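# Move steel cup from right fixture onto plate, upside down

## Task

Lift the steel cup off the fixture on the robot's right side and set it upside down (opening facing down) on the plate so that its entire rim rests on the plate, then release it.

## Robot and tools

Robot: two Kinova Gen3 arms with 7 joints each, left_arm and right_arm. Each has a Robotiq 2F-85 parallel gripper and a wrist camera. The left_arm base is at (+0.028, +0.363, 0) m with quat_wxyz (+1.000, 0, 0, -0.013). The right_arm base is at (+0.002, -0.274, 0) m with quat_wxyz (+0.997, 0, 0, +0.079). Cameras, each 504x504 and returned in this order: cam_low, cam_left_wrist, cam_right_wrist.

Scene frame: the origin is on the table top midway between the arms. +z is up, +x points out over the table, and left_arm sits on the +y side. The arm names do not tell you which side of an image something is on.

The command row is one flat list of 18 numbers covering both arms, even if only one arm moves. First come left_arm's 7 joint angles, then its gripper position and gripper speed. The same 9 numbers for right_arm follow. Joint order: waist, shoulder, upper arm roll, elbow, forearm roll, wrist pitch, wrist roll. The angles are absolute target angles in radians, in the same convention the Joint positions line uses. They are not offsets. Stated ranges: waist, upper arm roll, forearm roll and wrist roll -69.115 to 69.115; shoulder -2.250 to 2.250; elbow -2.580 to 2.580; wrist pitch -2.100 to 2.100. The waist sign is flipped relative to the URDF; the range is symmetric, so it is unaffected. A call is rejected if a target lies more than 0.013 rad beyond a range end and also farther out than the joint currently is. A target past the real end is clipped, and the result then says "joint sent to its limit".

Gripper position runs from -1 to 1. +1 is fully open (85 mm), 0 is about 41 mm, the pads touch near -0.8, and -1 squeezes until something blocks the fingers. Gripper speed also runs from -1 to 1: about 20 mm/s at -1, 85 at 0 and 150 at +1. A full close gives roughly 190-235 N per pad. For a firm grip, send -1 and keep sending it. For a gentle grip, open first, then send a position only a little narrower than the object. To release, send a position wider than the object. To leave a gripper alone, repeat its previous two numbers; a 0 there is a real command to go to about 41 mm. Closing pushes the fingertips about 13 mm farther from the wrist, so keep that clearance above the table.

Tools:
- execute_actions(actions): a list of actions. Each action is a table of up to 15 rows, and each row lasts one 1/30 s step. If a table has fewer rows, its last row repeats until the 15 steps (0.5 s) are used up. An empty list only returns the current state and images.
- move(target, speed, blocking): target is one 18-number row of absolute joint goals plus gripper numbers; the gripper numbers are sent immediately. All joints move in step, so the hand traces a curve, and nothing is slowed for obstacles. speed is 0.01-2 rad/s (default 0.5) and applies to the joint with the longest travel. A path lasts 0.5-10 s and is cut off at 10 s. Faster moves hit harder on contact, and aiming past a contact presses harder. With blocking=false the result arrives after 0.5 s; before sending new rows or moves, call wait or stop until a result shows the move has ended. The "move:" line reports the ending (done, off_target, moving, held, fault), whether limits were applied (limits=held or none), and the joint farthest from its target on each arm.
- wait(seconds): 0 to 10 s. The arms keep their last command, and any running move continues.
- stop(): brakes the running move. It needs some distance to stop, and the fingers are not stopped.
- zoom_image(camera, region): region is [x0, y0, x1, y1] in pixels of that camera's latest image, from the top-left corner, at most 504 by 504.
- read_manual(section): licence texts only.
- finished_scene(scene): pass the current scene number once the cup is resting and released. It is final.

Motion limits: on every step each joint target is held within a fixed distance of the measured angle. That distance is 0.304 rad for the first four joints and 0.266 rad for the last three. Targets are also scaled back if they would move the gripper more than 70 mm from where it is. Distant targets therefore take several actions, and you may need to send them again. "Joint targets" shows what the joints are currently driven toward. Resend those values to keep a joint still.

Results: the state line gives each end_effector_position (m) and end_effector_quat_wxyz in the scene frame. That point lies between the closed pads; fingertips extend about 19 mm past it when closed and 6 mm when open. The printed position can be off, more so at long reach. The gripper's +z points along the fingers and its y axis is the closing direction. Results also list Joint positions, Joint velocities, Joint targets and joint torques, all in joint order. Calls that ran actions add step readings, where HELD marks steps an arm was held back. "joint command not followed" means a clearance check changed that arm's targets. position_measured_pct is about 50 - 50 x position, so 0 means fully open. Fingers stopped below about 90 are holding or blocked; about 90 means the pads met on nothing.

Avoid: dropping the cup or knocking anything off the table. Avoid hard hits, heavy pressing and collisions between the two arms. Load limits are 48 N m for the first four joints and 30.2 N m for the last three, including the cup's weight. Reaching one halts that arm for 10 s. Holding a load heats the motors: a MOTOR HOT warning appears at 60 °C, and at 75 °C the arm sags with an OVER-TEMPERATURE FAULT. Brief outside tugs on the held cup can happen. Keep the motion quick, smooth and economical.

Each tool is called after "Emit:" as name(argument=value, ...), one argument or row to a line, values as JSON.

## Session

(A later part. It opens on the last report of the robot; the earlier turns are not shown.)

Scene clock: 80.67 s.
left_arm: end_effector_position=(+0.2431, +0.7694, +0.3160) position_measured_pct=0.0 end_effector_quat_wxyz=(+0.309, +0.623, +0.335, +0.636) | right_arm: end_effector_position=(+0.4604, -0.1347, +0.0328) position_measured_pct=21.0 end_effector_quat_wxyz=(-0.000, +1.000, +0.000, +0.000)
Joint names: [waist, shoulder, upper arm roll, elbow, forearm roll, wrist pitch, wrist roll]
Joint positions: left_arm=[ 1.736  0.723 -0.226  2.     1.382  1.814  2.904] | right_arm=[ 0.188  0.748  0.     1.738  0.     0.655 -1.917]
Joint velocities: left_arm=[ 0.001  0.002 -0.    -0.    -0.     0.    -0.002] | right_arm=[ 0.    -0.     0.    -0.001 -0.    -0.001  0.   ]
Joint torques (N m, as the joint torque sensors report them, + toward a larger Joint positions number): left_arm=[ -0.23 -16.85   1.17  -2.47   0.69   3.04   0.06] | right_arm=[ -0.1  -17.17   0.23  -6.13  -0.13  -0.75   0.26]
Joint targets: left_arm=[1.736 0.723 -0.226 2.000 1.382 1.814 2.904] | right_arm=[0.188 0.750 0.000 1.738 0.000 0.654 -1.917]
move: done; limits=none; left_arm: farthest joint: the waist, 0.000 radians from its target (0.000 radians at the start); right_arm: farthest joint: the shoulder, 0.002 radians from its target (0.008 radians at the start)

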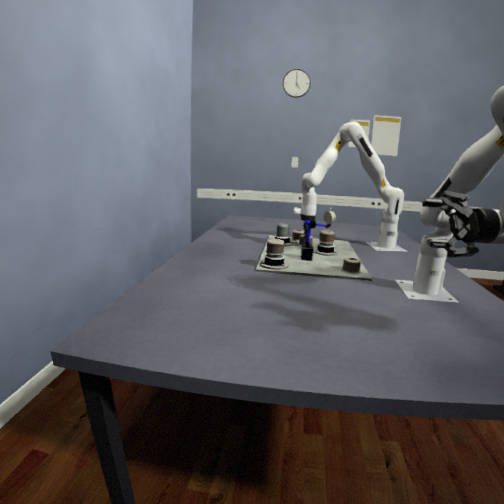

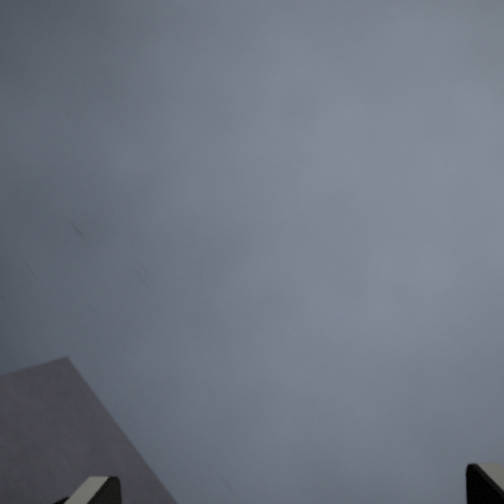

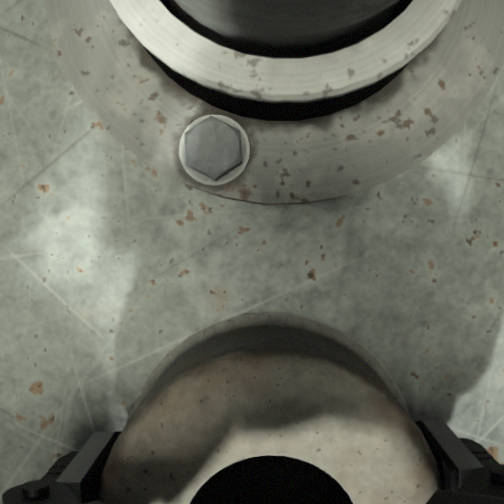

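Contact made; release and lift away.

Emit:
move(
  target=[1.736,0.723,-0.226,2.0,1.382,1.814,2.904,1,0,0.1879,0.7485,0,1.7372,0,0.656,-1.917,1,0],
  speed=0.03,
)

Emit:
move(
  target=[1.736,0.723,-0.226,2.0,1.382,1.814,2.904,1,0,0.1879,0.6976,0,1.7221,0,0.7219,-1.917,1,0],
  speed=0.2,
)

Emit:
move(
  target=[1.736,0.723,-0.226,2.0,1.382,1.814,2.904,1,0,0.1879,0.5272,0,1.6039,0,1.0105,-1.917,1,0],
  speed=0.6,
)

Emit:
zoom_image(
  camera="cam_low",
  region=[265, 190, 345, 260],
)

Scene clock: 89.80 s.
left_arm: end_effector_position=(+0.2431, +0.7694, +0.3160) position_measured_pct=0.0 end_effector_quat_wxyz=(+0.309, +0.623, +0.335, +0.636) | right_arm: end_effector_position=(+0.4603, -0.1347, +0.0327) position_measured_pct=0.0 end_effector_quat_wxyz=(+0.000, +1.000, +0.000, -0.000)
Joint names: [waist, shoulder, upper arm roll, elbow, forearm roll, wrist pitch, wrist roll]
Joint positions: left_arm=[ 1.736  0.723 -0.226  2.     1.382  1.814  2.904] | right_arm=[ 0.188  0.748  0.     1.737  0.     0.656 -1.917]
Joint velocities: left_arm=[-0.002 -0.001 -0.     0.    -0.001 -0.    -0.002] | right_arm=[ 0.     0.     0.002 -0.001  0.001 -0.     0.   ]
Joint torques (N m, as the joint torque sensors report them, + toward a larger Joint positions number): left_arm=[ -0.15 -16.97   0.99  -2.74   0.66   3.02  -0.01] | right_arm=[ -0.14 -18.45   0.41  -5.67  -0.03  -0.21   0.12]
Joint targets: left_arm=[1.736 0.723 -0.226 2.000 1.382 1.814 2.904] | right_arm=[0.188 0.749 0.000 1.737 0.000 0.656 -1.917]
move: done; limits=none; left_arm: farthest joint: the waist, 0.000 radians from its target (0.000 radians at the start); right_arm: farthest joint: the waist, 0.000 radians from its target (0.000 radians at the start)

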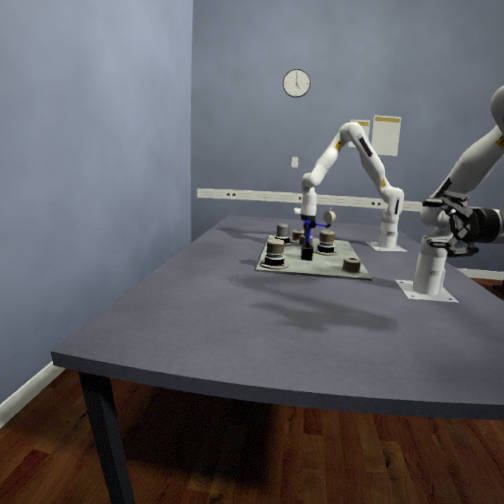

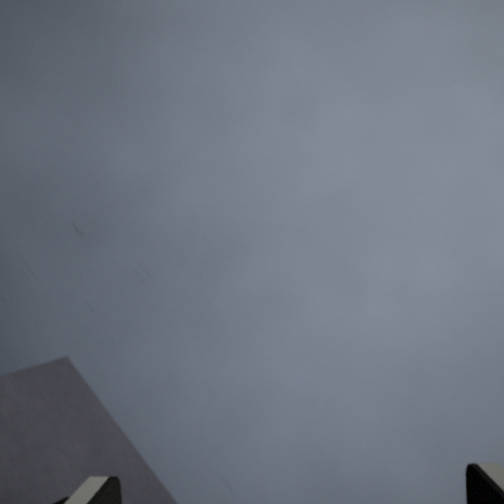

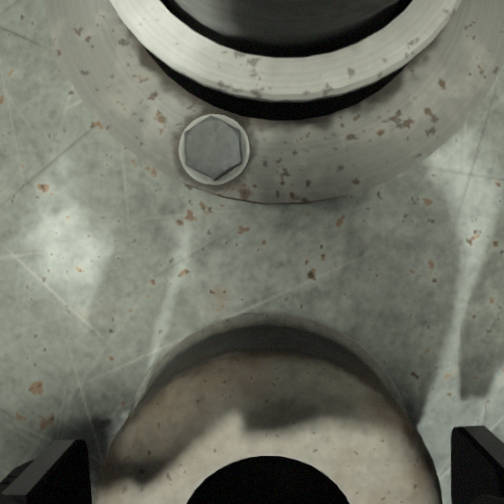

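Scene clock: 90.60 s.
left_arm: end_effector_position=(+0.2431, +0.7694, +0.3160) position_measured_pct=0.0 end_effector_quat_wxyz=(+0.309, +0.623, +0.335, +0.636) | right_arm: end_effector_position=(+0.4602, -0.1347, +0.0599) position_measured_pct=0.0 end_effector_quat_wxyz=(+0.000, +1.000, +0.000, -0.000)
Joint names: [waist, shoulder, upper arm roll, elbow, forearm roll, wrist pitch, wrist roll]
Joint positions: left_arm=[ 1.736  0.723 -0.226  2.     1.382  1.814  2.904] | right_arm=[ 0.188  0.698  0.     1.722  0.     0.722 -1.917]
Joint velocities: left_arm=[ 0.001  0.001  0.001  0.     0.     0.    -0.003] | right_arm=[ 0.    -0.003  0.001  0.001  0.     0.001  0.   ]
Joint torques (N m, as the joint torque sensors report them, + toward a larger Joint positions number): left_arm=[ -0.19 -17.01   1.08  -2.56   0.61   3.01   0.02] | right_arm=[  0.01 -18.09   0.21  -6.41  -0.11  -0.11   0.2 ]
Joint targets: left_arm=[1.736 0.723 -0.226 2.000 1.382 1.814 2.904] | right_arm=[0.188 0.698 0.000 1.722 0.000 0.722 -1.917]
move: done; limits=none; left_arm: farthest joint: the waist, 0.000 radians from its target (0.000 radians at the start); right_arm: farthest joint: the waist, 0.000 radians from its target (0.000 radians at the start)

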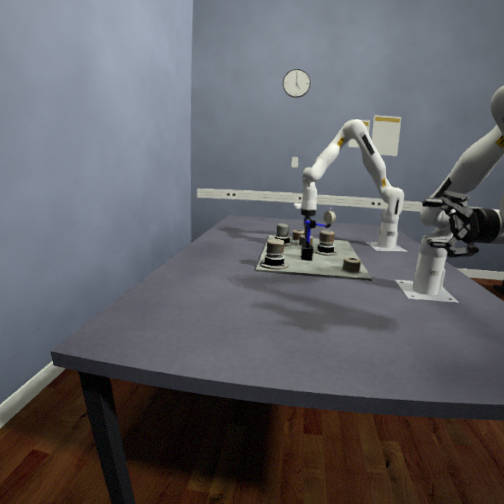

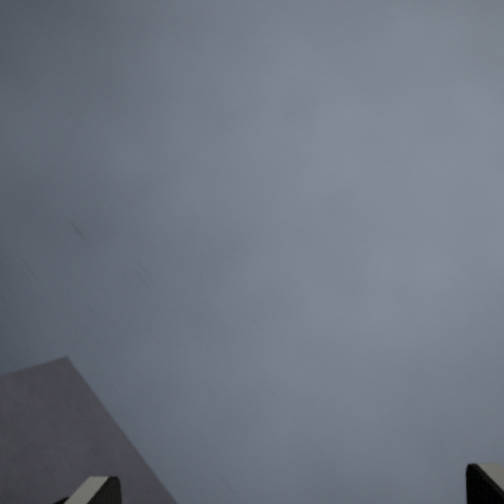

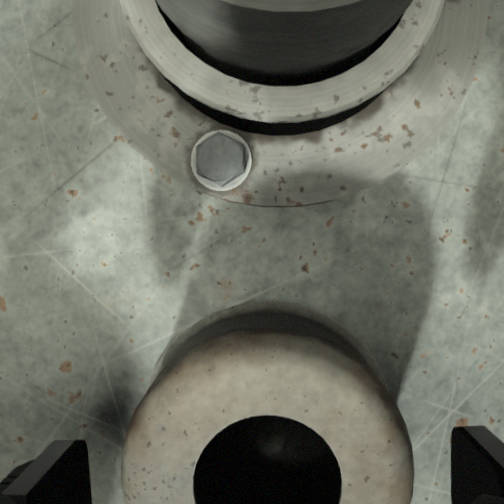

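Scene clock: 91.63 s.
left_arm: end_effector_position=(+0.2431, +0.7694, +0.3160) position_measured_pct=0.0 end_effector_quat_wxyz=(+0.309, +0.623, +0.335, +0.636) | right_arm: end_effector_position=(+0.4602, -0.1347, +0.1700) position_measured_pct=0.0 end_effector_quat_wxyz=(+0.000, +1.000, +0.000, -0.000)
Joint names: [waist, shoulder, upper arm roll, elbow, forearm roll, wrist pitch, wrist roll]
Joint positions: left_arm=[ 1.736  0.723 -0.226  2.     1.382  1.814  2.904] | right_arm=[ 0.188  0.527  0.     1.604  0.     1.01  -1.917]
Joint velocities: left_arm=[ 0.    -0.    -0.001  0.    -0.     0.    -0.   ] | right_arm=[-0.001 -0.002 -0.     0.003 -0.     0.002 -0.   ]
Joint torques (N m, as the joint torque sensors report them, + toward a larger Joint positions number): left_arm=[ -0.22 -16.94   1.19  -2.54   0.68   3.04  -0.01] | right_arm=[ -0.06 -17.31  -0.01  -8.    -0.02  -0.13   0.21]
Joint targets: left_arm=[1.736 0.723 -0.226 2.000 1.382 1.814 2.904] | right_arm=[0.188 0.527 0.000 1.604 0.000 1.010 -1.917]
move: done; limits=none; left_arm: farthest joint: the waist, 0.000 radians from its target (0.000 radians at the start); right_arm: farthest joint: the waist, 0.000 radians from its target (0.000 radians at the start)

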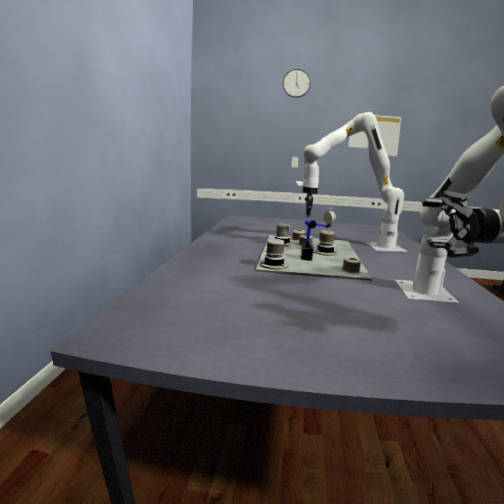

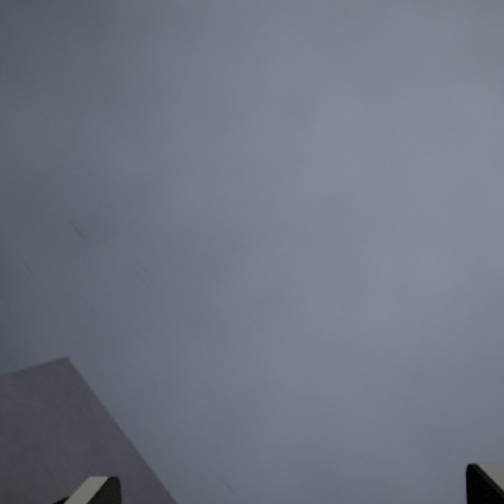

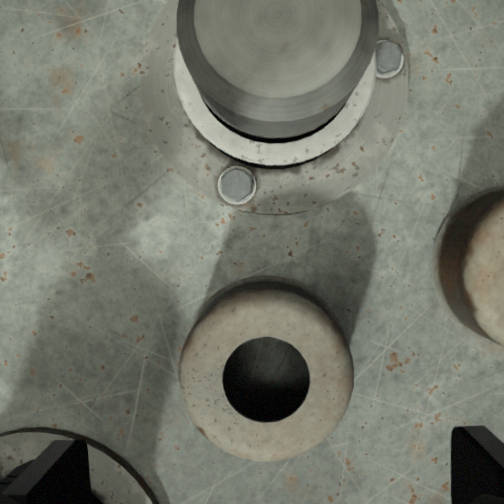

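Region (265, 190, 345, 260) of cam_low's 504x504 image, scaled by 6.300, with more detail than that image has; it fills the top 441 rows of this view, and the rest is white.

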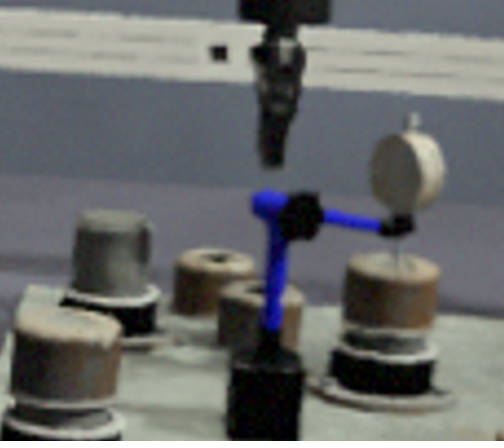

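Emit:
finished_scene(
  scene=2,
)

The scene is finished: the task was done.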